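# Shelve cart bottle behind fridge bottle, then close door

## Task

A bottle already stands on one refrigerator shelf. Pick up the bottle on the cart and set it upright on that same shelf, immediately behind the existing bottle, then close the refrigerator door completely. At the finish both bottles must be upright and the cart must rest on its wheels. The task fails if a glass bottle drops a long way, if the door is swung open or closed violently, or if the robot topples or ends up leaning. Anything that stays in place only because the robot is holding it does not count.

## Robot and tools

Robot: a Hello Robot Stretch 4 with one arm. It has an omni-wheel base, a lift that slides up a mast, a telescoping arm that reaches forward, a three-joint wrist (yaw, pitch, roll) and a two-finger gripper. It stands about 1.6 m tall, and the base rim lies within 0.23 m of the base origin. Cameras: head_camera, head_left_camera, head_right_camera (fisheye) and wrist_camera.

Frames: the base frame sits on the floor below the centre of the base, with x forward, y left and z up. hand_pose is a point between the open fingertips, given in this frame. With all wrist joints at 0 its axes line up with the base axes. The printed value may be slightly wrong. The odometry frame is the base frame as it was at the start.

execute_actions(actions, cameras): actions is a list that holds exactly one action, or is empty to just read state and images. cameras picks which images come back: a list of names, or all of them if omitted, null or ["all"]. [] means no images. An action can contain:
- base: one command only, and it is a relative move from where the base last measured itself. translate_m drives straight in metres (-2 to 2, forward positive). strafe_m moves sideways in metres (-2 to 2, left positive). rotate_rad turns in place in radians (-3.2 to 3.2, counter-clockwise positive).
- joints: absolute targets, keyed by name. lift_m is 0 to 1.2 m. arm_m is 0 to 0.55 m of extension. wrist_yaw_rad is -1.134 to 4.276 (0 points forward, positive turns left, 3.14 is stowed; above 3.4 the arm can get in the way). wrist_pitch_rad is -1.117 to 4.259 (0 level, 1.57 pointing down). wrist_roll_rad is -1.117 to 4.259 (positive turns clockwise when viewed from behind). gripper_m is -0.038 to 0.141 and sets the fingertip gap in metres; negative values press the tips together. The done tolerances are ±0.004 for lift, arm and gripper, ±0.02 for yaw and roll, and ±0.05 for pitch.
- pace: "slow", "default", "fast" or "max". Base speeds are 0.1/0.3/0.4/0.6 m/s and 1/2/3/4 rad/s. When the lift is above 0.2 these are capped further, down to 0.3 m/s and 1 rad/s at full height.
- contact_limits: only {"arm_m": value}, from 0 (gentlest) to 0.75; 0.5 if omitted.
- end_of_arm: "enable_torque", sent on its own, brings back wrist or gripper motors that have switched off.
Everything in one action starts at once. A single action runs at most 15 s. A joint target outside its range gets clipped and is reported. Any other bad value or unknown key rejects the whole call. Joints or base left out may still be pushing toward their earlier targets. Unfold at the start with lift_m 0.4 and wrist_yaw_rad 0 together.

wait(seconds): 0 to 10 s with no new command, then it returns state and images. zoom_image(camera, region): region is [x0,y0,x1,y1] in pixels of that camera's most recent full image, at most 504x504. read_manual(section): gives licence text only. finished_scene(scene): ends the scene, cannot be undone, and reports success.

Reading results: base_status and joint_status report how each motion ended. done for the base means the wheels turned the full amount, even if they slipped. off_target means it stopped short and may still push. contact_stop_at_<key> means something blocked it and that part goes slack; a slack lift can sink and slack wheels can roll. limit_stop_at_<name> means a built-in limit stopped it. limit_stop_at_tilt means a lean above 6 degrees, and then lift, arm and wheels go slack. limit_stop_at_own_body is a self-collision guard; this risk rises when the gripper is tilted up (pitch below -0.2) and rolled (roll below -0.4 or above 4). torque_fault means a wrist motor has gone limp until you send enable_torque. After a stop the old target is dropped, and if a call reports a stop, later calls in the same reply are skipped. on_its_own lists what was not commanded; held at gives the target being held. lidar_m lists 12 distances in 30 degree sectors, counter-clockwise from straight ahead (4th left, 7th behind, 10th right). "-" means nothing was seen, or something closer than 0.25 m. Glass is often missed. wrist_depth_mm is a 7x7 grid of depths from 100 to 2000 mm, starting at the top left; clear objects do not show. base_odometry counts only wheel turns. If turned_by_wheels and turned_by_imu differ by more than about 0.1 rad, the base hit something or slipped. base_tilt is in degrees, with forward and right positive. motor_effort is in percent of maximum, with the peak in brackets; it is noisy and has offsets. For the wheels, positive means turning right.

Gripper: to grasp, command a gap smaller than the object. Squeezing tighter pulls the object toward the wrist, and opening pushes it away. Neither the reading nor done proves that something is held; a firm grip shows up in gripper effort. If the fingertips get caught on a surface below them, raise the lift.

Cautions: glass bottles must not drop. Move the fridge door gently, never fast. Avoid turning or driving while holding more than 1 kg with arm_m above 0.2, and avoid strong or high pushes, since these can tip the robot. Keep the cart on its wheels. Loose objects may get nudged occasionally. Leave everything stable and released before finishing. The robot keeps its last command while you think.

Each tool is called after "Emit:" as name(argument=value, ...), one argument or row to a line, values as JSON.

## Session

Emit:
execute_actions(
  actions=[],
)

Scene clock: 0.00 s.
base_odometry: x=+0.000 y=+0.000 heading=+0.000 (m, m, rad; odometry frame)
turned_by_wheels: +0.000 (rad since the last result)
turned_by_imu: +0.000 (rad since the last result)
base_tilt: forward=+0.2 right=+0.0 (deg)
lidar_m: 1.58 0.74 0.80 1.15 1.43 1.55 1.10 1.08 3.05 1.35 1.99 2.12
base_status: not commanded
joint_positions: lift_m=+0.128 arm_m=-0.002 wrist_yaw_rad=+3.053 wrist_pitch_rad=-0.013 wrist_roll_rad=-0.018 gripper_m=+0.057
joint_status: not commanded
motor_effort: lift_m=+21 arm_m=+1 wrist_yaw_rad=+1 wrist_pitch_rad=-6 wrist_roll_rad=+0 gripper_m=-3 wheel_0=+0 wheel_1=+0 wheel_2=+1 (%)
hand_pose: x=-0.1111 y=+0.1127 z=+0.3100 quat_wxyz=(+0.044, +0.006, -0.009, +0.999) (m; base frame)
wrist_depth_mm: - 141 - - 1983 1537 1336 / 108 140 1499 - 1983 1576 1336 / 113 141 1308 - 1983 1576 1336 / 138 198 - - 1983 1537 1336 / 1430 1499 1308 - 1863 1576 1281 / 1042 1078 200 1060 204 1160 1182 / 741 294 798 - 768 768 798
pictures: head_camera, head_left_camera, head_right_camera, wrist_camera
Images, in order (width x height): head_camera 420x560, head_left_camera 420x672, head_right_camera 420x672, wrist_camera 616x392.

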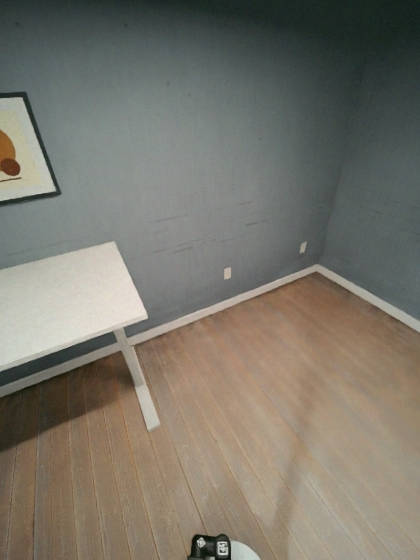

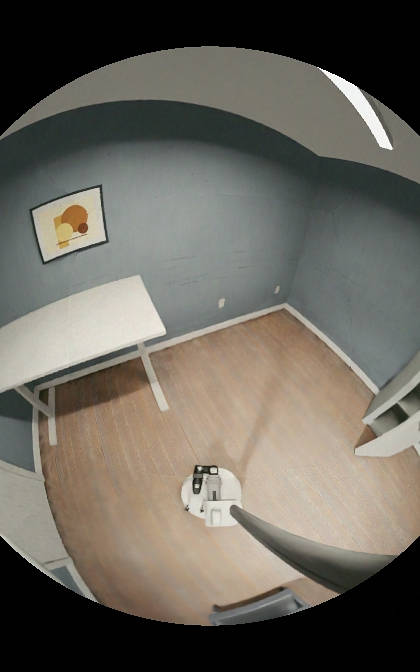

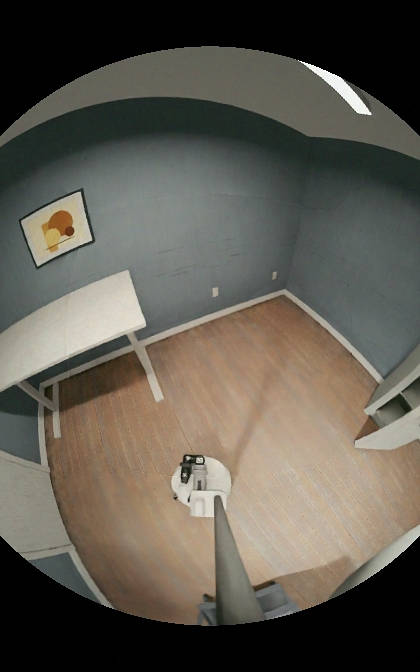

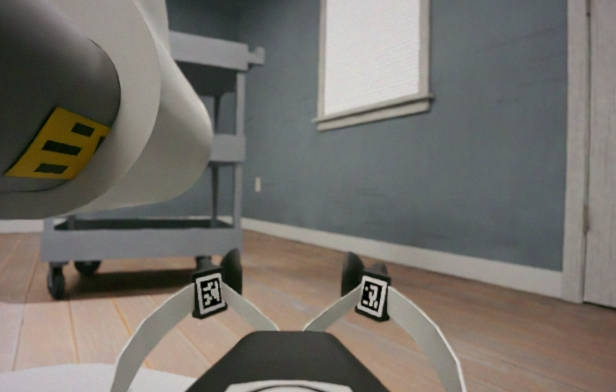

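Fridge is to the right, cart behind. Turn to view the fridge.

Emit:
execute_actions(
  actions=[
    {"base":{"rotate_rad":-1.4},"joints":{"lift_m":0.4,"wrist_yaw_rad":0}},
  ],
)

Emit:
execute_actions(
  actions=[
    {"base":{"rotate_rad":-1.6}},
  ],
)

Scene clock: 6.03 s.
base_odometry: x=+0.000 y=+0.000 heading=-1.400 (m, m, rad; odometry frame)
turned_by_wheels: -1.400 (rad since the last result)
turned_by_imu: -1.390 (rad since the last result)
base_tilt: forward=+0.2 right=+0.0 (deg)
lidar_m: 1.37 2.21 1.86 0.76 0.75 0.87 1.44 1.45 1.66 1.08 1.11 2.71
base_status: done
joint_positions: lift_m=+0.400 arm_m=-0.002 wrist_yaw_rad=+0.001 wrist_pitch_rad=-0.013 wrist_roll_rad=-0.018 gripper_m=+0.057
joint_status: all done
motor_effort: lift_m=+24(20) arm_m=+0(0) wrist_yaw_rad=-1(7) wrist_pitch_rad=-6(6) wrist_roll_rad=+1(0) gripper_m=-2(3) wheel_0=-1(6) wheel_1=-1(7) wheel_2=-1(6) (%)
hand_pose: x=+0.4570 y=-0.0872 z=+0.5819 quat_wxyz=(+1.000, -0.009, -0.007, +0.000) (m; base frame)
wrist_depth_mm: 1756 1863 1983 1618 - - - / 1756 1983 - - - - - / 1756 1921 - 1308 - - - / 1756 1921 - 1308 - - - / 1756 1863 1863 1308 - - - / 1808 1863 201 1229 203 - - / 1281 1281 1397 - 1336 1336 1430
pictures: head_camera, head_left_camera, head_right_camera, wrist_camera
camera_calibration (this result's frames):
wrist_camera: T_world_to_cam=[[-0.0146899, -0.999109, 0.0395611, -0.113223], [-0.00588023, -0.0394784, -0.999203, 0.631472], [0.999875, -0.0149108, -0.00529506, -0.223614], [0, 0, 0, 1]] pos_world=[0.225636, -0.0915269, 0.634264]
Images, in order (width x height): head_camera 420x560, head_left_camera 420x672, head_right_camera 420x672, wrist_camera 616x392.

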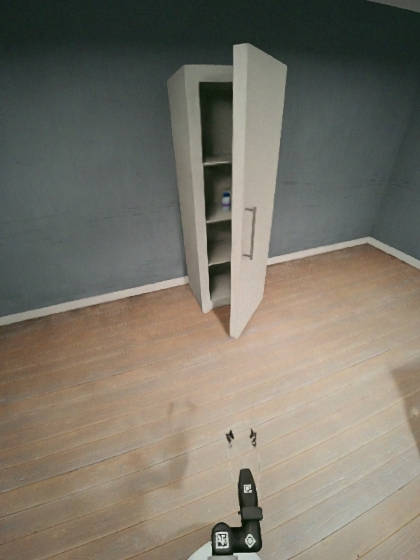

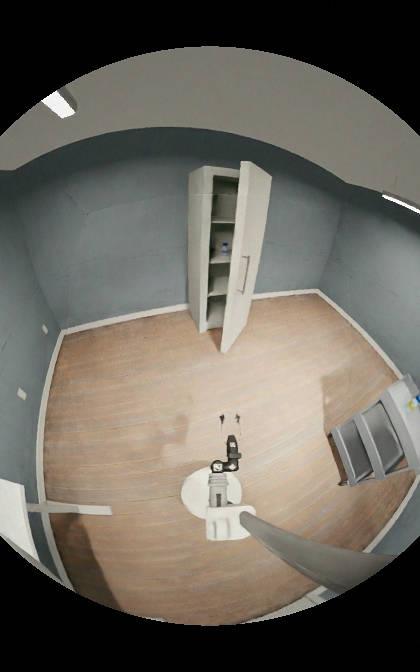

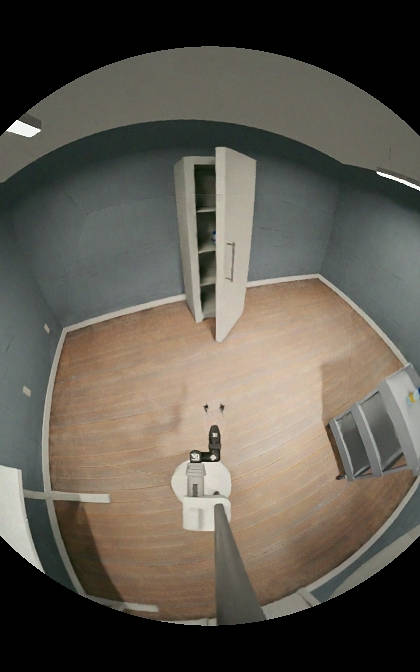

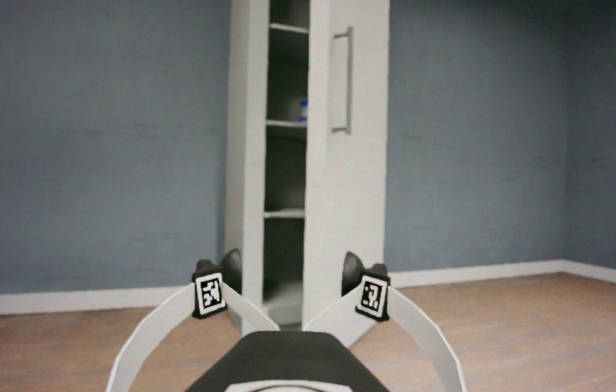

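Scene clock: 8.10 s.
base_odometry: x=+0.000 y=+0.000 heading=-3.000 (m, m, rad; odometry frame)
turned_by_wheels: -1.600 (rad since the last result)
turned_by_imu: -1.587 (rad since the last result)
base_tilt: forward=+0.2 right=+0.0 (deg)
lidar_m: 1.09 1.09 2.72 1.39 2.22 1.92 0.78 0.76 0.83 1.34 1.45 1.66
base_status: done
joint_positions: lift_m=+0.400 arm_m=-0.002 wrist_yaw_rad=+0.000 wrist_pitch_rad=-0.013 wrist_roll_rad=-0.018 gripper_m=+0.057
joint_status: not commanded
motor_effort: lift_m=+22(24) arm_m=-1(1) wrist_yaw_rad=+0(1) wrist_pitch_rad=-6(6) wrist_roll_rad=+1(1) gripper_m=-1(4) wheel_0=+1(5) wheel_1=+1(8) wheel_2=+0(6) (%)
hand_pose: x=+0.4570 y=-0.0874 z=+0.5820 quat_wxyz=(+1.000, -0.009, -0.007, +0.000) (m; base frame)
wrist_depth_mm: - - - - - 1661 1308 / - 866 - - - 1708 1336 / - 1205 1160 1118 - 1661 1336 / - - - - - 1661 1366 / - 878 917 976 - 1618 1366 / 1708 1281 200 1366 204 1661 1308 / 1255 866 917 - 1366 1336 1281
pictures: head_camera, head_left_camera, head_right_camera, wrist_camera
camera_calibration (this result's frames):
wrist_camera: T_world_to_cam=[[-0.0151514, -0.999102, 0.0395615, -0.113151], [-0.00588364, -0.0394763, -0.999203, 0.631614], [0.999868, -0.0153721, -0.00528023, -0.223626], [0, 0, 0, 1]] pos_world=[0.225599, -0.0915532, 0.634407]
Images, in order (width x height): head_camera 420x560, head_left_camera 420x672, head_right_camera 420x672, wrist_camera 616x392.

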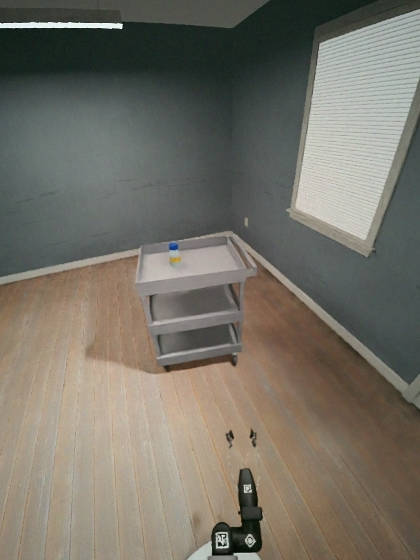

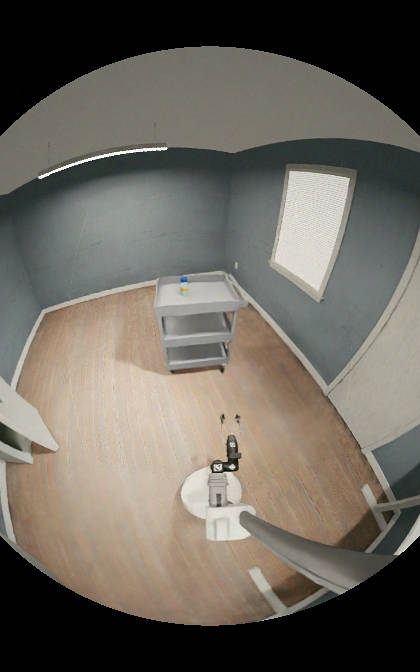

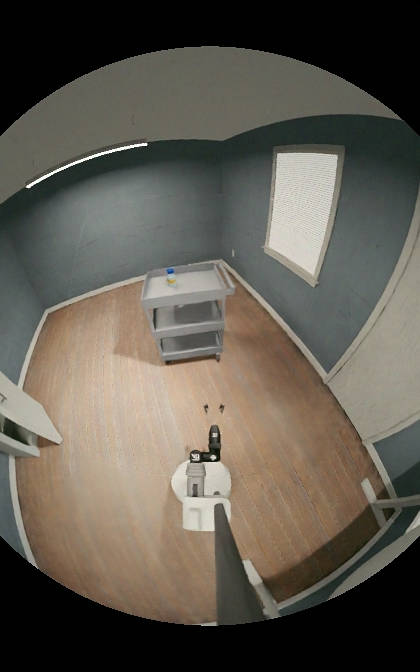

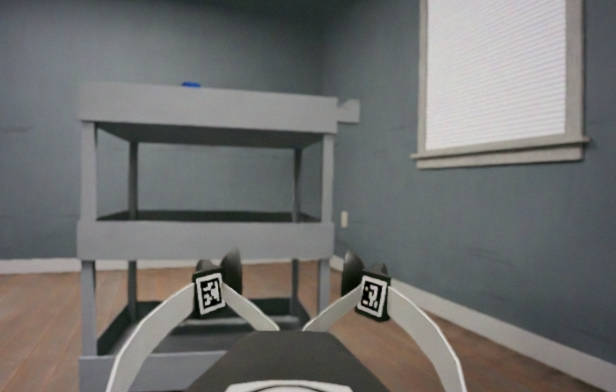

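Emit:
execute_actions(
  actions=[
    {"base":{"strafe_m":0.33},"joints":{"lift_m":1.0,"wrist_pitch_rad":0.7,"gripper_m":0.13}},
  ],
  cameras=[],
)

Emit:
execute_actions(
  actions=[
    {"base":{"translate_m":0.55},"joints":{"arm_m":0.15}},
  ],
  cameras=["head_camera","wrist_camera"],
)

Scene clock: 26.23 s.
base_odometry: x=+0.047 y=-0.327 heading=-3.000 (m, m, rad; odometry frame)
turned_by_wheels: +0.000 (rad since the last result)
turned_by_imu: +0.000 (rad since the last result)
base_tilt: forward=+0.2 right=+0.0 (deg)
lidar_m: 1.06 3.05 1.56 1.03 1.91 2.07 1.66 0.89 0.97 1.61 1.76 1.17
base_status: done
joint_positions: lift_m=+1.000 arm_m=-0.002 wrist_yaw_rad=+0.000 wrist_pitch_rad=+0.702 wrist_roll_rad=-0.018 gripper_m=+0.130
joint_status: all done
motor_effort: lift_m=+23(26) arm_m=+0(0) wrist_yaw_rad=+0(0) wrist_pitch_rad=-4(4) wrist_roll_rad=-1(1) gripper_m=+0(2) wheel_0=+2(8) wheel_1=-1(7) wheel_2=+1(1) (%)
hand_pose: x=+0.3889 y=-0.0874 z=+0.9918 quat_wxyz=(+0.939, -0.009, +0.344, +0.003) (m; base frame)
wrist_depth_mm: - - - 1098 1182 1863 1618 / - - - 1430 1464 1921 1708 / - - - 1281 1281 - 1708 / 1708 1756 1756 1499 1576 1863 1708 / 1464 1499 1464 1430 1464 1576 1618 / 1281 1255 1255 1336 1255 1366 1397 / 1160 1182 1205 - 1205 1229 1255
pictures: none
No camera images: the call's "cameras" was empty. Leave "cameras" out to get every camera's image.

Scene clock: 29.57 s.
base_odometry: x=-0.498 y=-0.404 heading=-3.000 (m, m, rad; odometry frame)
turned_by_wheels: +0.000 (rad since the last result)
turned_by_imu: -0.002 (rad since the last result)
base_tilt: forward=+0.2 right=+0.0 (deg)
lidar_m: 0.51 2.55 2.62 1.23 1.12 2.33 2.16 1.35 1.60 1.57 1.57 0.56
base_status: done
joint_positions: lift_m=+1.000 arm_m=+0.148 wrist_yaw_rad=+0.000 wrist_pitch_rad=+0.702 wrist_roll_rad=-0.018 gripper_m=+0.130
joint_status: all done
motor_effort: lift_m=+23(23) arm_m=+9(10) wrist_yaw_rad=+1(1) wrist_pitch_rad=-4(4) wrist_roll_rad=+1(1) gripper_m=+0(1) wheel_0=+1(4) wheel_1=+1(5) wheel_2=+0(9) (%)
hand_pose: x=+0.5397 y=-0.0874 z=+0.9918 quat_wxyz=(+0.939, -0.008, +0.344, +0.003) (m; base frame)
wrist_depth_mm: 1863 1983 - - - 1756 1366 / 1983 - - - - 1618 1430 / - - 676 634 699 683 621 / 1708 597 564 539 585 597 554 / 1464 480 488 496 500 508 508 / 1255 332 407 430 338 392 418 / 1138 322 330 - 413 699 1160
pictures: head_camera, wrist_camera
camera_calibration (this result's frames):
wrist_camera: T_world_to_cam=[[0.0143756, -0.9991, 0.0399017, -0.144429], [-0.659521, -0.0394687, -0.750649, 1.14787], [0.751549, -0.0155249, -0.659495, 0.478712], [0, 0, 0, 1]] pos_world=[0.399343, -0.0915623, 1.18312]
Images, in order (width x height): head_camera 420x560, wrist_camera 616x392.

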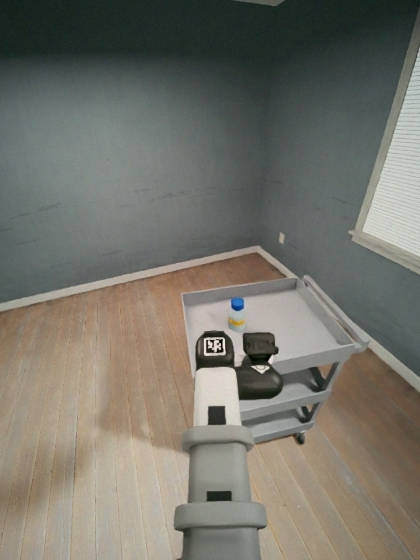

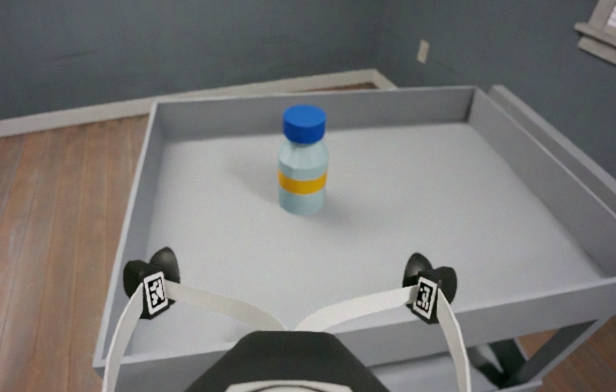

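Emit:
execute_actions(
  actions=[
    {"joints":{"arm_m":0.40,"lift_m":0.94}},
  ],
  cameras=["head_camera","wrist_camera"],
)

Scene clock: 38.03 s.
base_odometry: x=-0.498 y=-0.404 heading=-3.000 (m, m, rad; odometry frame)
turned_by_wheels: +0.000 (rad since the last result)
turned_by_imu: -0.001 (rad since the last result)
base_tilt: forward=+0.2 right=+0.0 (deg)
lidar_m: 0.51 2.54 2.62 1.23 1.12 2.34 2.17 1.40 1.58 1.57 1.59 0.57
base_status: not commanded
joint_positions: lift_m=+0.940 arm_m=+0.398 wrist_yaw_rad=+0.000 wrist_pitch_rad=+0.702 wrist_roll_rad=-0.018 gripper_m=+0.130
joint_status: all done
motor_effort: lift_m=+19(26) arm_m=+9(9) wrist_yaw_rad=+1(1) wrist_pitch_rad=-4(4) wrist_roll_rad=+0(1) gripper_m=+0(1) wheel_0=+1(1) wheel_1=+1(1) wheel_2=+0(0) (%)
hand_pose: x=+0.7897 y=-0.0874 z=+0.9322 quat_wxyz=(+0.939, -0.009, +0.344, +0.003) (m; base frame)
wrist_depth_mm: 1708 1808 1863 - - 1576 1281 / 1756 1921 - - - 1708 1308 / 1863 1921 1983 - 488 521 512 / 1537 442 462 473 488 500 480 / 359 399 410 237 421 424 430 / 320 336 342 256 347 368 373 / 298 315 324 - 325 327 330
pictures: head_camera, wrist_camera
camera_calibration (this result's frames):
wrist_camera: T_world_to_cam=[[0.0144307, -0.999099, 0.0399022, -0.145674], [-0.659487, -0.0395061, -0.750677, 1.26796], [0.751578, -0.0154822, -0.659463, 0.251455], [0, 0, 0, 1]] pos_world=[0.649321, -0.0915578, 1.12347]
Images, in order (width x height): head_camera 420x560, wrist_camera 616x392.

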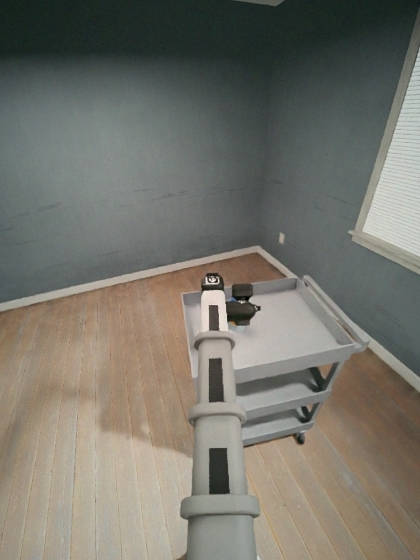

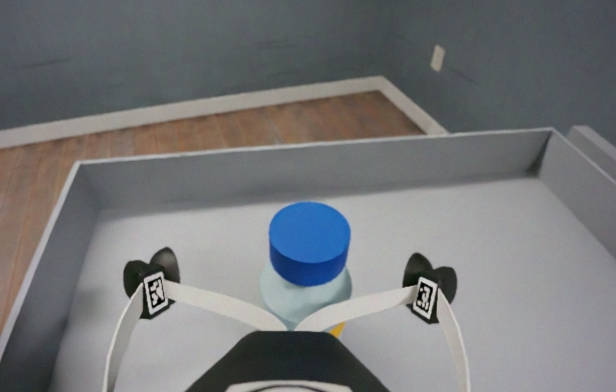

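Emit:
execute_actions(
  actions=[
    {"joints":{"gripper_m":0.02}},
  ],
  cameras=["wrist_camera"],
)

Emit:
execute_actions(
  actions=[
    {"joints":{"lift_m":1.06},"pace":"slow"},
  ],
  cameras=["head_camera","wrist_camera"],
)

Scene clock: 46.80 s.
base_odometry: x=-0.498 y=-0.404 heading=-3.000 (m, m, rad; odometry frame)
turned_by_wheels: +0.000 (rad since the last result)
turned_by_imu: -0.001 (rad since the last result)
base_tilt: forward=+0.2 right=+0.0 (deg)
lidar_m: 0.50 2.52 2.60 1.22 1.08 2.31 2.19 1.37 1.56 1.60 1.58 0.57
base_status: not commanded
joint_positions: lift_m=+0.940 arm_m=+0.398 wrist_yaw_rad=-0.001 wrist_pitch_rad=+0.702 wrist_roll_rad=-0.018 gripper_m=+0.020
joint_status: all done
motor_effort: lift_m=+19(19) arm_m=+9(9) wrist_yaw_rad=+3(3) wrist_pitch_rad=-6(5) wrist_roll_rad=+0(0) gripper_m=-3(8) wheel_0=+1(1) wheel_1=+0(0) wheel_2=+0(0) (%)
hand_pose: x=+0.7895 y=-0.0876 z=+0.9321 quat_wxyz=(+0.939, -0.008, +0.344, +0.003) (m; base frame)
wrist_depth_mm: 1661 1756 1983 - - 1618 1308 / 1808 1921 - - - 1661 1366 / 1921 1983 1983 - 492 517 512 / 1537 439 455 462 488 504 480 / 362 407 404 236 418 424 427 / 320 351 190 213 347 366 373 / 298 309 324 - 317 325 329
pictures: wrist_camera
camera_calibration (this result's frames):
wrist_camera: T_world_to_cam=[[0.0136455, -0.999111, 0.0398935, -0.145218], [-0.659982, -0.0389714, -0.75027, 1.26779], [0.751157, -0.0160912, -0.659927, 0.252212], [0, 0, 0, 1]] pos_world=[0.64925, -0.0916226, 1.12342]
Images, in order (width x height): wrist_camera 616x392.

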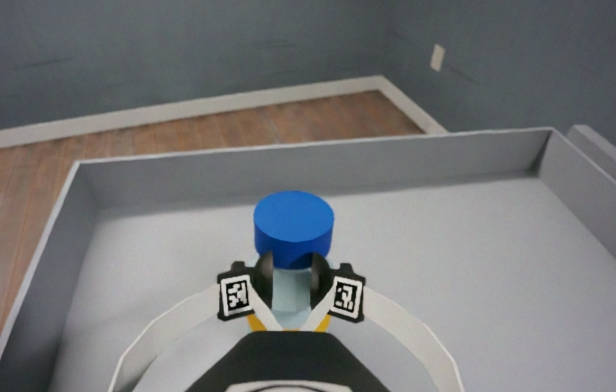

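Scene clock: 48.63 s.
base_odometry: x=-0.498 y=-0.404 heading=-3.000 (m, m, rad; odometry frame)
turned_by_wheels: +0.000 (rad since the last result)
turned_by_imu: +0.000 (rad since the last result)
base_tilt: forward=+0.2 right=-0.1 (deg)
lidar_m: 0.51 2.53 2.55 1.27 1.08 2.36 2.18 1.37 1.57 1.60 1.58 0.57
base_status: not commanded
joint_positions: lift_m=+1.060 arm_m=+0.398 wrist_yaw_rad=-0.001 wrist_pitch_rad=+0.702 wrist_roll_rad=-0.018 gripper_m=+0.020
joint_status: all done
motor_effort: lift_m=+24(29) arm_m=+9(9) wrist_yaw_rad=+2(3) wrist_pitch_rad=-5(7) wrist_roll_rad=-2(2) gripper_m=-4(3) wheel_0=+0(1) wheel_1=+0(1) wheel_2=+0(0) (%)
hand_pose: x=+0.7896 y=-0.0875 z=+1.0517 quat_wxyz=(+0.939, -0.008, +0.344, +0.003) (m; base frame)
wrist_depth_mm: 1661 1756 1921 - - 1576 1281 / 1808 1921 - - - 1708 1308 / 1983 - - - - 1756 1397 / 1808 1808 1863 1921 1921 621 1336 / 1537 521 525 549 574 585 530 / 1336 473 190 213 477 508 492 / 1205 392 445 - 433 449 459
pictures: head_camera, wrist_camera
camera_calibration (this result's frames):
wrist_camera: T_world_to_cam=[[0.0138711, -0.999107, 0.0398978, -0.150122], [-0.659743, -0.0391284, -0.750472, 1.35764], [0.751363, -0.0159124, -0.659697, 0.330732], [0, 0, 0, 1]] pos_world=[0.649272, -0.0916036, 1.24304]
Images, in order (width x height): head_camera 420x560, wrist_camera 616x392.

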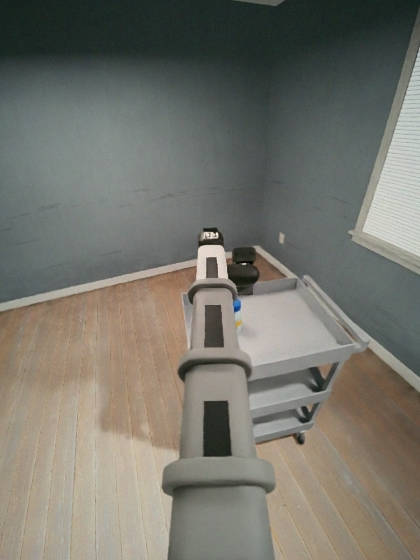

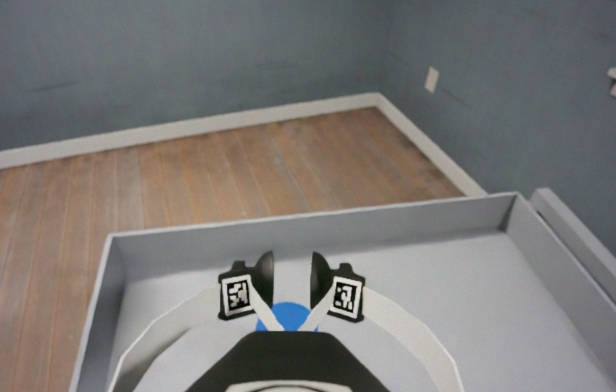

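Emit:
execute_actions(
  actions=[
    {"joints":{"gripper_m":0.13,"arm_m":0.30}},
  ],
  cameras=["head_camera","wrist_camera"],
)

Scene clock: 54.77 s.
base_odometry: x=-0.498 y=-0.404 heading=-3.000 (m, m, rad; odometry frame)
turned_by_wheels: +0.000 (rad since the last result)
turned_by_imu: -0.001 (rad since the last result)
base_tilt: forward=+0.2 right=+0.0 (deg)
lidar_m: 0.50 2.53 2.60 1.23 1.06 2.34 2.17 1.39 1.58 1.59 1.58 0.56
base_status: not commanded
joint_positions: lift_m=+1.060 arm_m=+0.302 wrist_yaw_rad=+0.000 wrist_pitch_rad=+0.702 wrist_roll_rad=-0.018 gripper_m=+0.130
joint_status: all done
motor_effort: lift_m=+24(24) arm_m=-8(11) wrist_yaw_rad=+1(2) wrist_pitch_rad=-4(5) wrist_roll_rad=+0(1) gripper_m=+1(3) wheel_0=+0(0) wheel_1=+0(0) wheel_2=-1(0) (%)
hand_pose: x=+0.6928 y=-0.0874 z=+1.0518 quat_wxyz=(+0.939, -0.008, +0.344, +0.003) (m; base frame)
wrist_depth_mm: 1756 1863 1983 - - 1661 1308 / 1863 - - - - 1708 1366 / - - - - - 1756 1430 / 1808 1708 615 621 647 661 615 / 1537 569 559 413 580 585 535 / 1336 397 469 413 477 508 496 / 1205 430 445 - 449 449 459
pictures: head_camera, wrist_camera
camera_calibration (this result's frames):
wrist_camera: T_world_to_cam=[[0.0142847, -0.999102, 0.0398995, -0.148976], [-0.659634, -0.0394047, -0.750553, 1.29376], [0.751451, -0.0155977, -0.659605, 0.403379], [0, 0, 0, 1]] pos_world=[0.552416, -0.0915701, 1.24305]
Images, in order (width x height): head_camera 420x560, wrist_camera 616x392.

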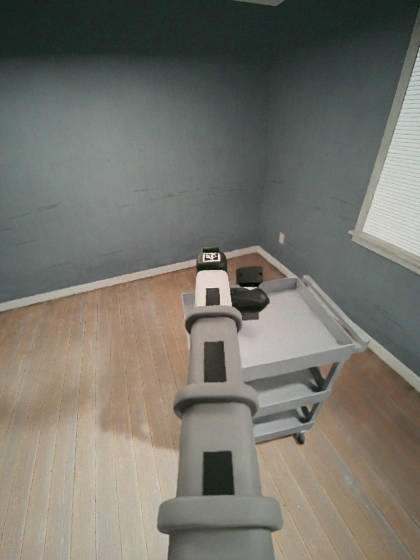

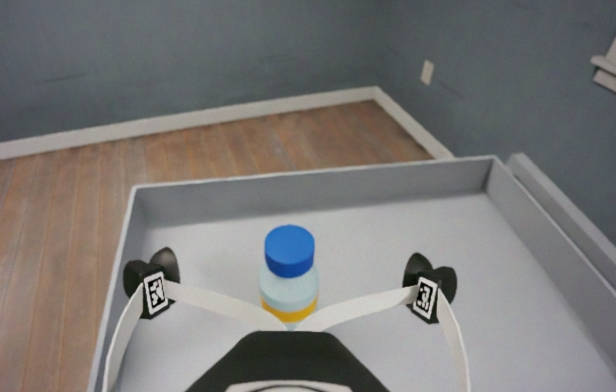

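Emit:
execute_actions(
  actions=[
    {"joints":{"wrist_pitch_rad":0.45,"arm_m":0.24,"lift_m":0.9}},
  ],
  cameras=[],
)

Emit:
execute_actions(
  actions=[
    {"joints":{"arm_m":0.37,"lift_m":0.835}},
  ],
  cameras=["head_camera","wrist_camera"],
)

Scene clock: 67.17 s.
base_odometry: x=-0.498 y=-0.404 heading=-3.000 (m, m, rad; odometry frame)
turned_by_wheels: +0.000 (rad since the last result)
turned_by_imu: -0.001 (rad since the last result)
base_tilt: forward=+0.2 right=+0.0 (deg)
lidar_m: 0.48 2.52 2.61 1.24 1.09 2.34 2.19 1.41 1.56 1.58 1.58 0.56
base_status: not commanded
joint_positions: lift_m=+0.900 arm_m=+0.242 wrist_yaw_rad=+0.000 wrist_pitch_rad=+0.452 wrist_roll_rad=-0.018 gripper_m=+0.130
joint_status: all done
motor_effort: lift_m=+19(23) arm_m=-9(11) wrist_yaw_rad=+0(1) wrist_pitch_rad=-5(9) wrist_roll_rad=+1(1) gripper_m=+0(0) wheel_0=+0(0) wheel_1=+1(0) wheel_2=+0(0) (%)
hand_pose: x=+0.6720 y=-0.0874 z=+0.9524 quat_wxyz=(+0.975, -0.009, +0.224, +0.002) (m; base frame)
wrist_depth_mm: 1708 1863 1983 - - 1661 1281 / 1756 1983 - - - 1708 1366 / 1921 - - - - 1661 1397 / - 564 569 574 621 640 564 / 1756 421 500 364 517 525 500 / 1336 370 384 377 389 421 427 / 307 342 355 - 353 353 362
pictures: none
No camera images: the call's "cameras" was empty. Leave "cameras" out to get every camera's image.

Scene clock: 68.60 s.
base_odometry: x=-0.498 y=-0.404 heading=-3.000 (m, m, rad; odometry frame)
turned_by_wheels: +0.000 (rad since the last result)
turned_by_imu: +0.000 (rad since the last result)
base_tilt: forward=+0.2 right=+0.0 (deg)
lidar_m: 0.49 2.52 2.63 1.24 1.08 2.36 2.18 1.39 1.54 1.59 1.58 0.53
base_status: not commanded
joint_positions: lift_m=+0.835 arm_m=+0.368 wrist_yaw_rad=+0.000 wrist_pitch_rad=+0.452 wrist_roll_rad=-0.018 gripper_m=+0.130
joint_status: all done
motor_effort: lift_m=+19(23) arm_m=+9(8) wrist_yaw_rad=+1(1) wrist_pitch_rad=-5(6) wrist_roll_rad=+1(1) gripper_m=+1(2) wheel_0=+0(0) wheel_1=+1(0) wheel_2=+0(0) (%)
hand_pose: x=+0.7989 y=-0.0874 z=+0.8874 quat_wxyz=(+0.975, -0.009, +0.224, +0.002) (m; base frame)
wrist_depth_mm: 1618 1756 1863 - - 1537 1281 / 1708 1808 - - - 1661 1308 / 1756 1921 - - - 1618 1281 / 402 410 421 213 473 500 484 / 332 384 375 213 404 410 415 / 300 291 236 212 304 330 332 / 265 268 277 - 277 278 283
pictures: head_camera, wrist_camera
camera_calibration (this result's frames):
wrist_camera: T_world_to_cam=[[0.00406558, -0.9991, 0.042219, -0.137809], [-0.453597, -0.0394686, -0.890333, 1.19984], [0.891198, -0.0155307, -0.453349, -0.079417], [0, 0, 0, 1]] pos_world=[0.615578, -0.0915626, 1.03807]
Images, in order (width x height): head_camera 420x560, wrist_camera 616x392.

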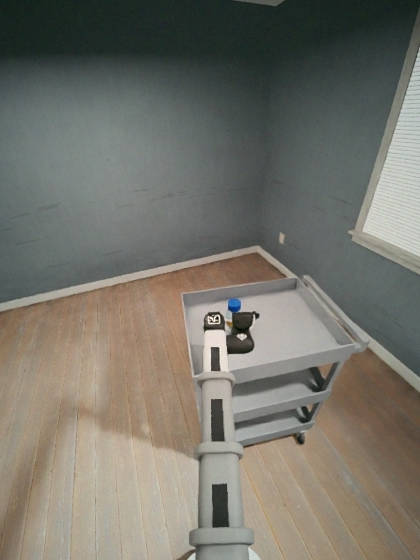

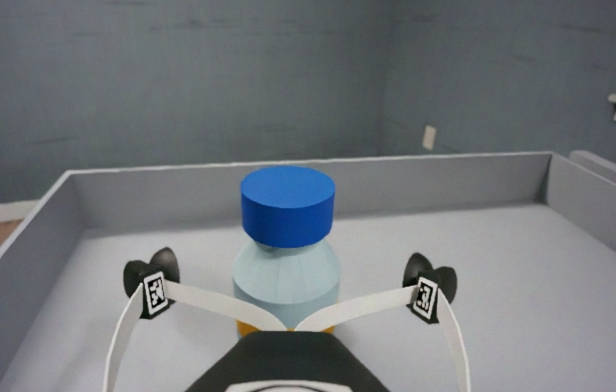

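Emit:
execute_actions(
  actions=[
    {"joints":{"gripper_m":0.0}},
  ],
  cameras=["wrist_camera"],
)

Emit:
execute_actions(
  actions=[
    {"joints":{"lift_m":0.90},"pace":"slow"},
  ],
  cameras=["head_camera","wrist_camera"],
)

Scene clock: 74.00 s.
base_odometry: x=-0.498 y=-0.404 heading=-3.000 (m, m, rad; odometry frame)
turned_by_wheels: +0.000 (rad since the last result)
turned_by_imu: -0.001 (rad since the last result)
base_tilt: forward=+0.1 right=-0.1 (deg)
lidar_m: 0.51 2.52 2.60 1.25 1.06 2.32 2.18 1.39 1.56 1.60 1.58 0.57
base_status: not commanded
joint_positions: lift_m=+0.835 arm_m=+0.368 wrist_yaw_rad=+0.000 wrist_pitch_rad=+0.457 wrist_roll_rad=-0.018 gripper_m=+0.001
joint_status: all done
motor_effort: lift_m=+20(20) arm_m=+8(9) wrist_yaw_rad=-1(4) wrist_pitch_rad=-19(19) wrist_roll_rad=+0(0) gripper_m=-24(24) wheel_0=+2(2) wheel_1=+1(1) wheel_2=+0(0) (%)
hand_pose: x=+0.7984 y=-0.0873 z=+0.8861 quat_wxyz=(+0.974, -0.009, +0.226, +0.002) (m; base frame)
wrist_depth_mm: 1618 1756 1863 - - 1576 1281 / 1708 1808 1983 - - 1618 1308 / 1756 1983 - - - 1537 1229 / 392 410 427 191 477 496 477 / 330 379 379 199 394 399 404 / 294 175 202 200 186 325 327 / 257 263 266 - 273 265 278
pictures: wrist_camera
camera_calibration (this result's frames):
wrist_camera: T_world_to_cam=[[0.00460354, -0.999099, 0.0422, -0.138076], [-0.457739, -0.0396251, -0.888203, 1.19984], [0.889075, -0.0152277, -0.457509, -0.0741653], [0, 0, 0, 1]] pos_world=[0.615789, -0.0915366, 1.0376]
Images, in order (width x height): wrist_camera 616x392.

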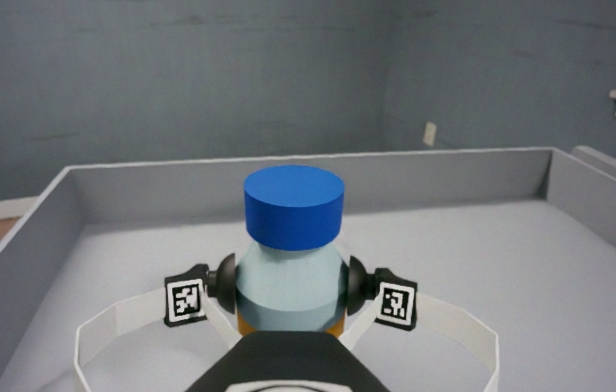

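Scene clock: 75.43 s.
base_odometry: x=-0.498 y=-0.404 heading=-3.000 (m, m, rad; odometry frame)
turned_by_wheels: +0.000 (rad since the last result)
turned_by_imu: +0.000 (rad since the last result)
base_tilt: forward=+0.2 right=+0.0 (deg)
lidar_m: 0.47 2.52 2.60 1.27 1.10 2.34 2.19 1.37 1.59 1.60 1.59 0.54
base_status: not commanded
joint_positions: lift_m=+0.900 arm_m=+0.368 wrist_yaw_rad=+0.000 wrist_pitch_rad=+0.457 wrist_roll_rad=-0.018 gripper_m=+0.001
joint_status: all done
motor_effort: lift_m=+26(24) arm_m=+9(8) wrist_yaw_rad=+0(0) wrist_pitch_rad=-18(19) wrist_roll_rad=-3(2) gripper_m=-25(26) wheel_0=+2(2) wheel_1=+1(1) wheel_2=+0(0) (%)
hand_pose: x=+0.7983 y=-0.0873 z=+0.9506 quat_wxyz=(+0.974, -0.009, +0.226, +0.002) (m; base frame)
wrist_depth_mm: 1576 1756 1808 1983 - 1576 1281 / 1756 1756 1983 - - 1661 1308 / 1808 1921 - - - 1708 1336 / 1983 - - 191 - 539 539 / 1661 439 452 198 500 512 480 / 345 174 201 201 187 415 418 / 301 332 338 - 349 338 355
pictures: head_camera, wrist_camera
camera_calibration (this result's frames):
wrist_camera: T_world_to_cam=[[0.00460857, -0.999099, 0.0421996, -0.140801], [-0.457844, -0.0396253, -0.888149, 1.25717], [0.889021, -0.0152277, -0.457614, -0.0444987], [0, 0, 0, 1]] pos_world=[0.615795, -0.0915366, 1.10213]
Images, in order (width x height): head_camera 420x560, wrist_camera 616x392.

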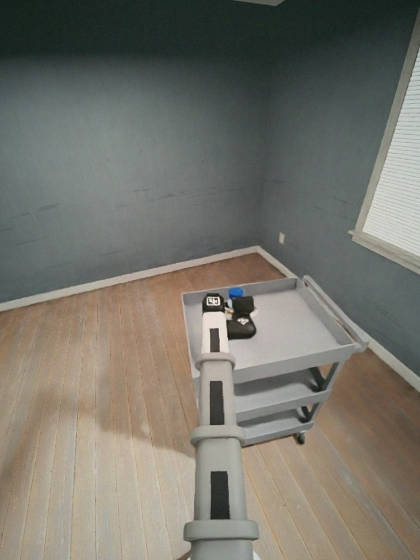

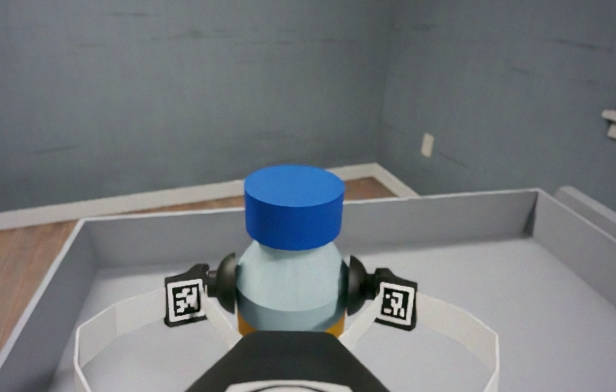

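Emit:
execute_actions(
  actions=[
    {"joints":{"lift_m":0.98},"pace":"slow"},
  ],
  cameras=[],
)

Emit:
execute_actions(
  actions=[
    {"joints":{"arm_m":0.0},"base":{"translate_m":-0.6},"pace":"slow"},
  ],
  cameras=[],
)

Emit:
execute_actions(
  actions=[
    {"base":{"rotate_rad":1.3},"pace":"slow"},
  ],
)

Scene clock: 91.13 s.
base_odometry: x=-0.498 y=-0.404 heading=-3.000 (m, m, rad; odometry frame)
turned_by_wheels: +0.000 (rad since the last result)
turned_by_imu: -0.001 (rad since the last result)
base_tilt: forward=+0.2 right=+0.0 (deg)
lidar_m: 0.48 2.52 2.61 1.26 1.07 2.34 2.20 1.40 1.51 1.57 1.59 0.57
base_status: not commanded
joint_positions: lift_m=+0.980 arm_m=+0.369 wrist_yaw_rad=+0.000 wrist_pitch_rad=+0.457 wrist_roll_rad=-0.018 gripper_m=+0.001
joint_status: all done
motor_effort: lift_m=+26(25) arm_m=+9(8) wrist_yaw_rad=+0(1) wrist_pitch_rad=-19(19) wrist_roll_rad=+4(0) gripper_m=-23(25) wheel_0=+2(2) wheel_1=+1(1) wheel_2=+0(0) (%)
hand_pose: x=+0.7983 y=-0.0873 z=+1.0306 quat_wxyz=(+0.974, -0.009, +0.226, +0.002) (m; base frame)
wrist_depth_mm: 1576 1756 1921 - - 1537 1255 / 1708 1808 1983 - - 1618 1308 / 1808 1983 - - - 1661 1336 / 1983 - - 191 - 1708 1397 / 1921 1921 1983 198 554 574 549 / 1537 175 202 201 186 525 496 / 1281 424 433 - 442 427 455
pictures: none
No camera images: the call's "cameras" was empty. Leave "cameras" out to get every camera's image.

Scene clock: 98.43 s.
base_odometry: x=+0.096 y=-0.320 heading=-3.000 (m, m, rad; odometry frame)
turned_by_wheels: +0.000 (rad since the last result)
turned_by_imu: +0.000 (rad since the last result)
base_tilt: forward=+0.1 right=-0.1 (deg)
lidar_m: 1.11 3.07 1.42 1.03 1.90 2.00 1.62 0.87 0.93 1.50 1.76 1.23
base_status: done
joint_positions: lift_m=+0.980 arm_m=+0.002 wrist_yaw_rad=+0.000 wrist_pitch_rad=+0.457 wrist_roll_rad=-0.018 gripper_m=+0.001
joint_status: all done
motor_effort: lift_m=+26(25) arm_m=-9(9) wrist_yaw_rad=+0(0) wrist_pitch_rad=-19(19) wrist_roll_rad=+1(2) gripper_m=-25(24) wheel_0=+0(3) wheel_1=-1(4) wheel_2=+0(6) (%)
hand_pose: x=+0.4314 y=-0.0874 z=+1.0306 quat_wxyz=(+0.974, -0.009, +0.226, +0.002) (m; base frame)
wrist_depth_mm: - - - - - 1983 1576 / - - - - - - 1661 / - - - 1008 1060 1983 1661 / - - - 191 1537 - 1661 / 1921 1863 1808 198 1229 - 1808 / 1537 174 201 200 186 1661 1661 / 1281 1336 1336 - 1397 1336 1397
pictures: none
No camera images: the call's "cameras" was empty. Leave "cameras" out to get every camera's image.

Scene clock: 101.00 s.
base_odometry: x=+0.096 y=-0.320 heading=-1.700 (m, m, rad; odometry frame)
turned_by_wheels: +1.300 (rad since the last result)
turned_by_imu: +1.288 (rad since the last result)
base_tilt: forward=+0.2 right=+0.0 (deg)
lidar_m: 1.05 1.43 1.94 1.70 1.26 0.87 1.08 1.77 1.82 1.12 1.11 3.01
base_status: done
joint_positions: lift_m=+0.980 arm_m=+0.002 wrist_yaw_rad=+0.000 wrist_pitch_rad=+0.457 wrist_roll_rad=-0.018 gripper_m=+0.001
joint_status: not commanded
motor_effort: lift_m=+26(26) arm_m=-9(9) wrist_yaw_rad=+1(0) wrist_pitch_rad=-19(19) wrist_roll_rad=+0(1) gripper_m=-25(25) wheel_0=-1(2) wheel_1=-2(5) wheel_2=-1(6) (%)
hand_pose: x=+0.4314 y=-0.0874 z=+1.0306 quat_wxyz=(+0.974, -0.009, +0.226, +0.002) (m; base frame)
wrist_depth_mm: 1336 1397 788 - - - - / 1397 1229 842 - - - - / 1499 1537 891 - - - - / 1618 1430 960 191 - - - / 1708 1808 1008 199 - - - / 1537 175 201 201 187 1661 1661 / 1308 1308 1308 - 1397 1366 1430
pictures: head_camera, head_left_camera, head_right_camera, wrist_camera
camera_calibration (this result's frames):
wrist_camera: T_world_to_cam=[[0.00434763, -0.9991, 0.0421965, -0.142438], [-0.457889, -0.0395023, -0.888131, 1.16023], [0.888999, -0.01546, -0.457649, 0.318354], [0, 0, 0, 1]] pos_world=[0.248858, -0.0915567, 1.18214]
Images, in order (width x height): head_camera 420x560, head_left_camera 420x672, head_right_camera 420x672, wrist_camera 616x392.

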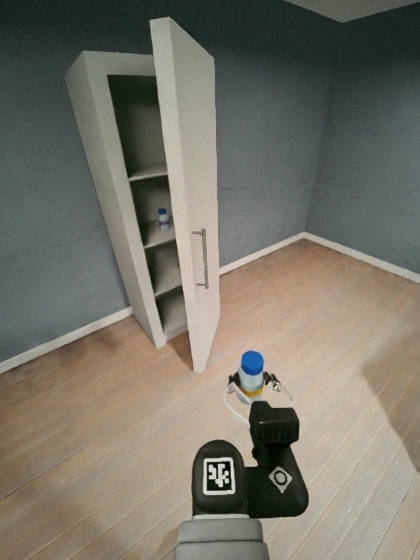

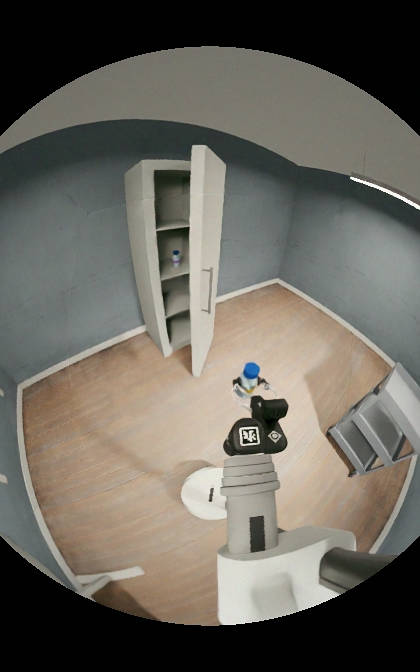

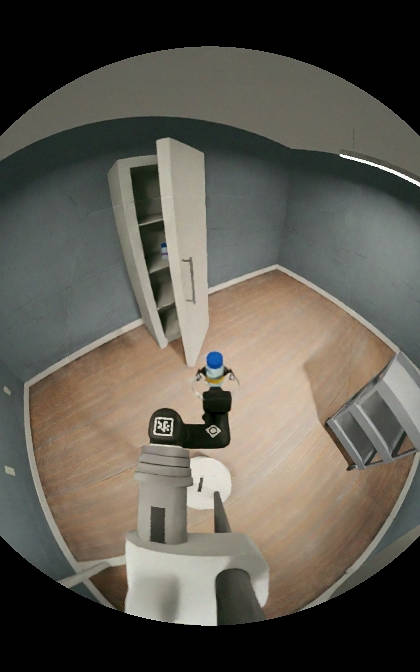

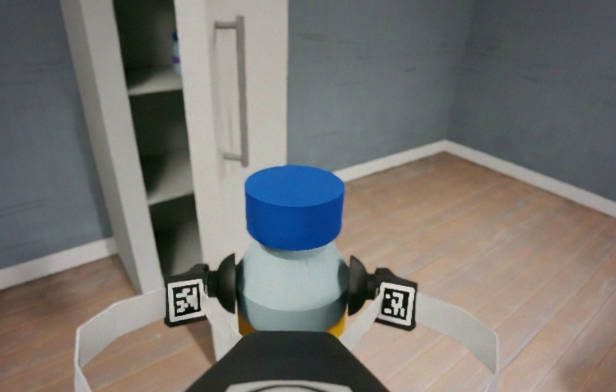

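Emit:
execute_actions(
  actions=[
    {"base":{"rotate_rad":2.14},"pace":"slow"},
  ],
  cameras=[],
)

Emit:
execute_actions(
  actions=[
    {"base":{"strafe_m":-0.95},"pace":"slow"},
  ],
)

Scene clock: 137.53 s.
base_odometry: x=+0.096 y=-0.320 heading=+0.440 (m, m, rad; odometry frame)
turned_by_wheels: +2.140 (rad since the last result)
turned_by_imu: +2.120 (rad since the last result)
base_tilt: forward=+0.1 right=+0.0 (deg)
lidar_m: 0.99 0.83 1.16 1.79 1.84 1.11 1.12 2.82 1.04 1.39 1.96 1.68
base_status: done
joint_positions: lift_m=+0.980 arm_m=+0.002 wrist_yaw_rad=+0.000 wrist_pitch_rad=+0.457 wrist_roll_rad=-0.018 gripper_m=+0.001
joint_status: not commanded
motor_effort: lift_m=+26(26) arm_m=-9(9) wrist_yaw_rad=+1(0) wrist_pitch_rad=-18(19) wrist_roll_rad=+0(1) gripper_m=-23(25) wheel_0=+0(6) wheel_1=-1(3) wheel_2=-1(5) (%)
hand_pose: x=+0.4314 y=-0.0874 z=+1.0306 quat_wxyz=(+0.974, -0.009, +0.226, +0.002) (m; base frame)
wrist_depth_mm: 1255 1255 1281 1281 1308 1308 1336 / 1008 1042 1366 1397 1397 1430 1430 / 676 1042 1430 1464 1499 1576 1537 / 1537 1537 1537 191 1618 1661 1708 / 1661 1618 1661 198 1756 1808 1863 / 1576 175 201 200 186 1618 1618 / 1308 1336 1336 - 1366 1397 1430
pictures: none
No camera images: the call's "cameras" was empty. Leave "cameras" out to get every camera's image.

action 0: "base": strafe_m = -0.95 would last too long for one action: at the pace "slow" strafe_m can be at most 0.78 in either direction: name a faster pace, or command the rest in another action

Emit:
execute_actions(
  actions=[
    {"base":{"strafe_m":-0.95}},
  ],
)

Scene clock: 143.77 s.
base_odometry: x=+0.501 y=-1.179 heading=+0.440 (m, m, rad; odometry frame)
turned_by_wheels: +0.000 (rad since the last result)
turned_by_imu: -0.004 (rad since the last result)
base_tilt: forward=+0.3 right=+0.0 (deg)
lidar_m: 1.63 1.68 1.44 2.71 1.62 1.70 0.42 0.57 0.53 0.90 0.98 1.32
base_status: done
joint_positions: lift_m=+0.980 arm_m=+0.002 wrist_yaw_rad=+0.000 wrist_pitch_rad=+0.457 wrist_roll_rad=-0.018 gripper_m=+0.001
joint_status: not commanded
motor_effort: lift_m=+25(26) arm_m=-9(9) wrist_yaw_rad=+1(0) wrist_pitch_rad=-20(20) wrist_roll_rad=-2(2) gripper_m=-26(25) wheel_0=+0(10) wheel_1=+1(8) wheel_2=+0(1) (%)
hand_pose: x=+0.4314 y=-0.0874 z=+1.0307 quat_wxyz=(+0.974, -0.009, +0.226, +0.002) (m; base frame)
wrist_depth_mm: 1255 1308 1281 1336 1366 1366 1160 / 1336 1366 1430 1397 1430 1464 1138 / 1430 1464 1499 1537 1576 1537 1160 / 1576 1576 1618 191 1661 1661 1160 / 1708 1808 1661 198 1808 1618 1160 / 1537 175 202 201 186 1430 1118 / 1281 1336 1366 - 1397 1336 1160
pictures: head_camera, head_left_camera, head_right_camera, wrist_camera
camera_calibration (this result's frames):
wrist_camera: T_world_to_cam=[[0.00430467, -0.9991, 0.0421909, -0.142427], [-0.45793, -0.039477, -0.888111, 1.16026], [0.888978, -0.0154975, -0.457688, 0.318447], [0, 0, 0, 1]] pos_world=[0.248839, -0.0915603, 1.1822]
Images, in order (width x height): head_camera 420x560, head_left_camera 420x672, head_right_camera 420x672, wrist_camera 616x392.

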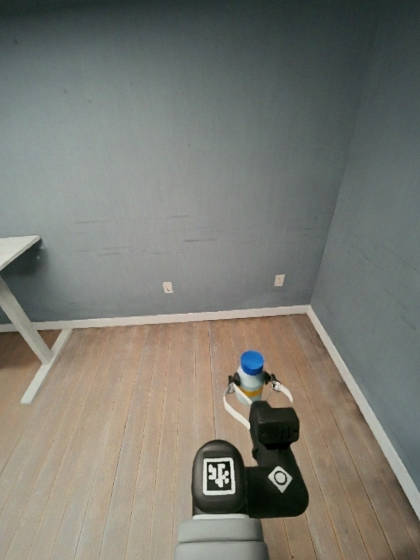

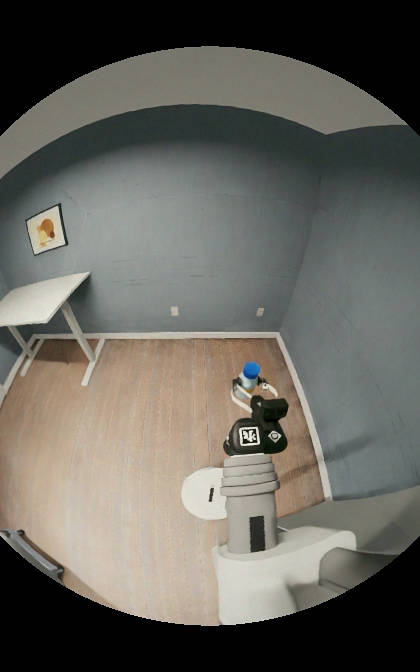

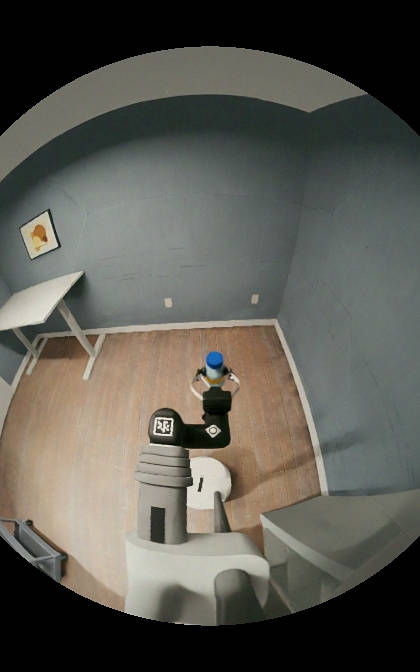

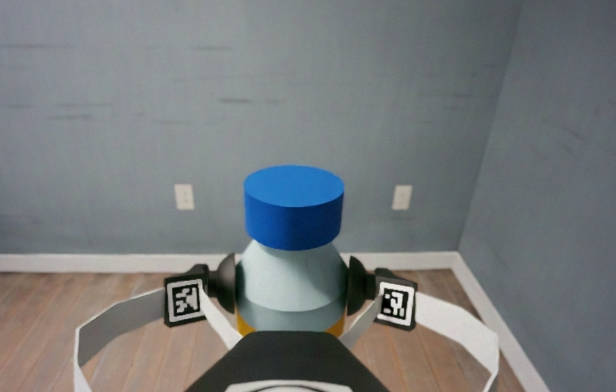

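Emit:
execute_actions(
  actions=[
    {"base":{"strafe_m":-0.16},"pace":"slow"},
  ],
  cameras=[],
)

Emit:
execute_actions(
  actions=[
    {"base":{"translate_m":-0.4},"pace":"slow"},
  ],
  cameras=["head_left_camera","head_right_camera"],
)

Scene clock: 156.37 s.
base_odometry: x=+0.569 y=-1.324 heading=+0.440 (m, m, rad; odometry frame)
turned_by_wheels: +0.000 (rad since the last result)
turned_by_imu: -0.001 (rad since the last result)
base_tilt: forward=+0.2 right=-0.1 (deg)
lidar_m: 1.62 1.70 1.55 2.89 1.76 0.47 0.45 0.38 0.41 0.78 0.81 1.08
base_status: done
joint_positions: lift_m=+0.980 arm_m=+0.002 wrist_yaw_rad=+0.000 wrist_pitch_rad=+0.457 wrist_roll_rad=-0.018 gripper_m=+0.001
joint_status: not commanded
motor_effort: lift_m=+25(25) arm_m=-9(8) wrist_yaw_rad=+1(1) wrist_pitch_rad=-20(19) wrist_roll_rad=-1(1) gripper_m=-25(24) wheel_0=+1(6) wheel_1=+0(5) wheel_2=+0(0) (%)
hand_pose: x=+0.4314 y=-0.0874 z=+1.0307 quat_wxyz=(+0.974, -0.009, +0.226, +0.002) (m; base frame)
wrist_depth_mm: 1281 1281 1336 1336 1366 1308 917 / 1366 1397 1430 1464 1464 1308 946 / 1464 1464 1499 1537 1576 1336 946 / 1576 1576 1576 191 1708 1336 931 / 1708 1756 1708 198 1756 1336 946 / 1499 175 202 201 186 1160 946 / 1336 1336 1336 - 1366 1138 931
pictures: none
No camera images: the call's "cameras" was empty. Leave "cameras" out to get every camera's image.

Scene clock: 161.67 s.
base_odometry: x=+0.207 y=-1.494 heading=+0.440 (m, m, rad; odometry frame)
turned_by_wheels: +0.000 (rad since the last result)
turned_by_imu: +0.000 (rad since the last result)
base_tilt: forward=+0.3 right=+0.0 (deg)
lidar_m: 2.05 1.95 1.84 2.89 0.25 0.25 0.25 0.36 0.29 0.25 0.25 1.09
base_status: done
joint_positions: lift_m=+0.980 arm_m=+0.001 wrist_yaw_rad=+0.000 wrist_pitch_rad=+0.457 wrist_roll_rad=-0.018 gripper_m=+0.001
joint_status: not commanded
motor_effort: lift_m=+25(25) arm_m=-8(9) wrist_yaw_rad=+1(2) wrist_pitch_rad=-20(20) wrist_roll_rad=+1(1) gripper_m=-25(25) wheel_0=-2(5) wheel_1=-1(3) wheel_2=+1(6) (%)
hand_pose: x=+0.4312 y=-0.0874 z=+1.0306 quat_wxyz=(+0.974, -0.009, +0.226, +0.002) (m; base frame)
wrist_depth_mm: 1661 1708 1661 1708 1708 1366 960 / 1756 1756 1808 1863 1863 1366 976 / 1921 1983 1921 1921 1983 1336 960 / - - - 191 - 1336 960 / 1863 1983 1921 198 1921 1336 976 / 1537 175 201 201 186 1205 976 / 1308 1336 1336 - 1397 1182 946
pictures: head_left_camera, head_right_camera
Images, in order (width x height): head_left_camera 420x672, head_right_camera 420x672.

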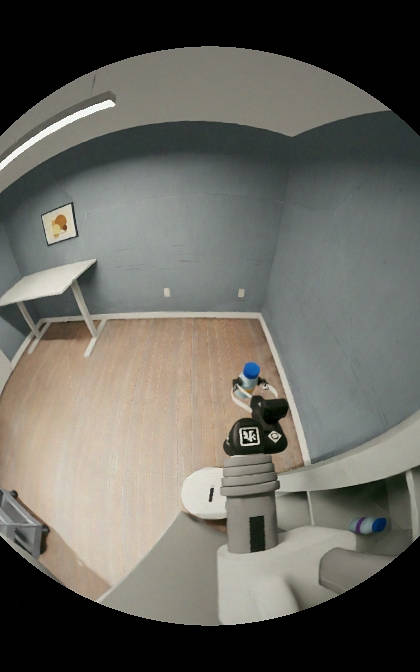

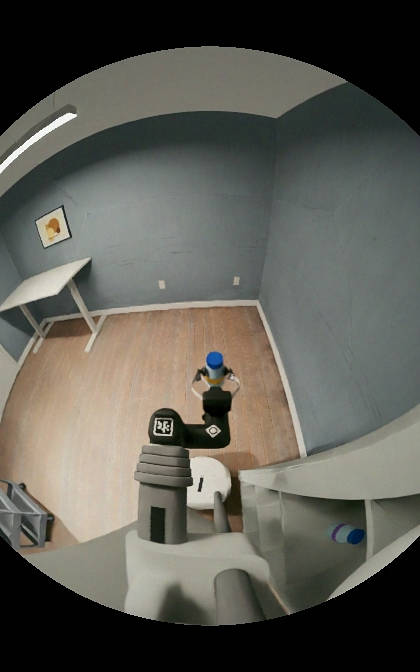

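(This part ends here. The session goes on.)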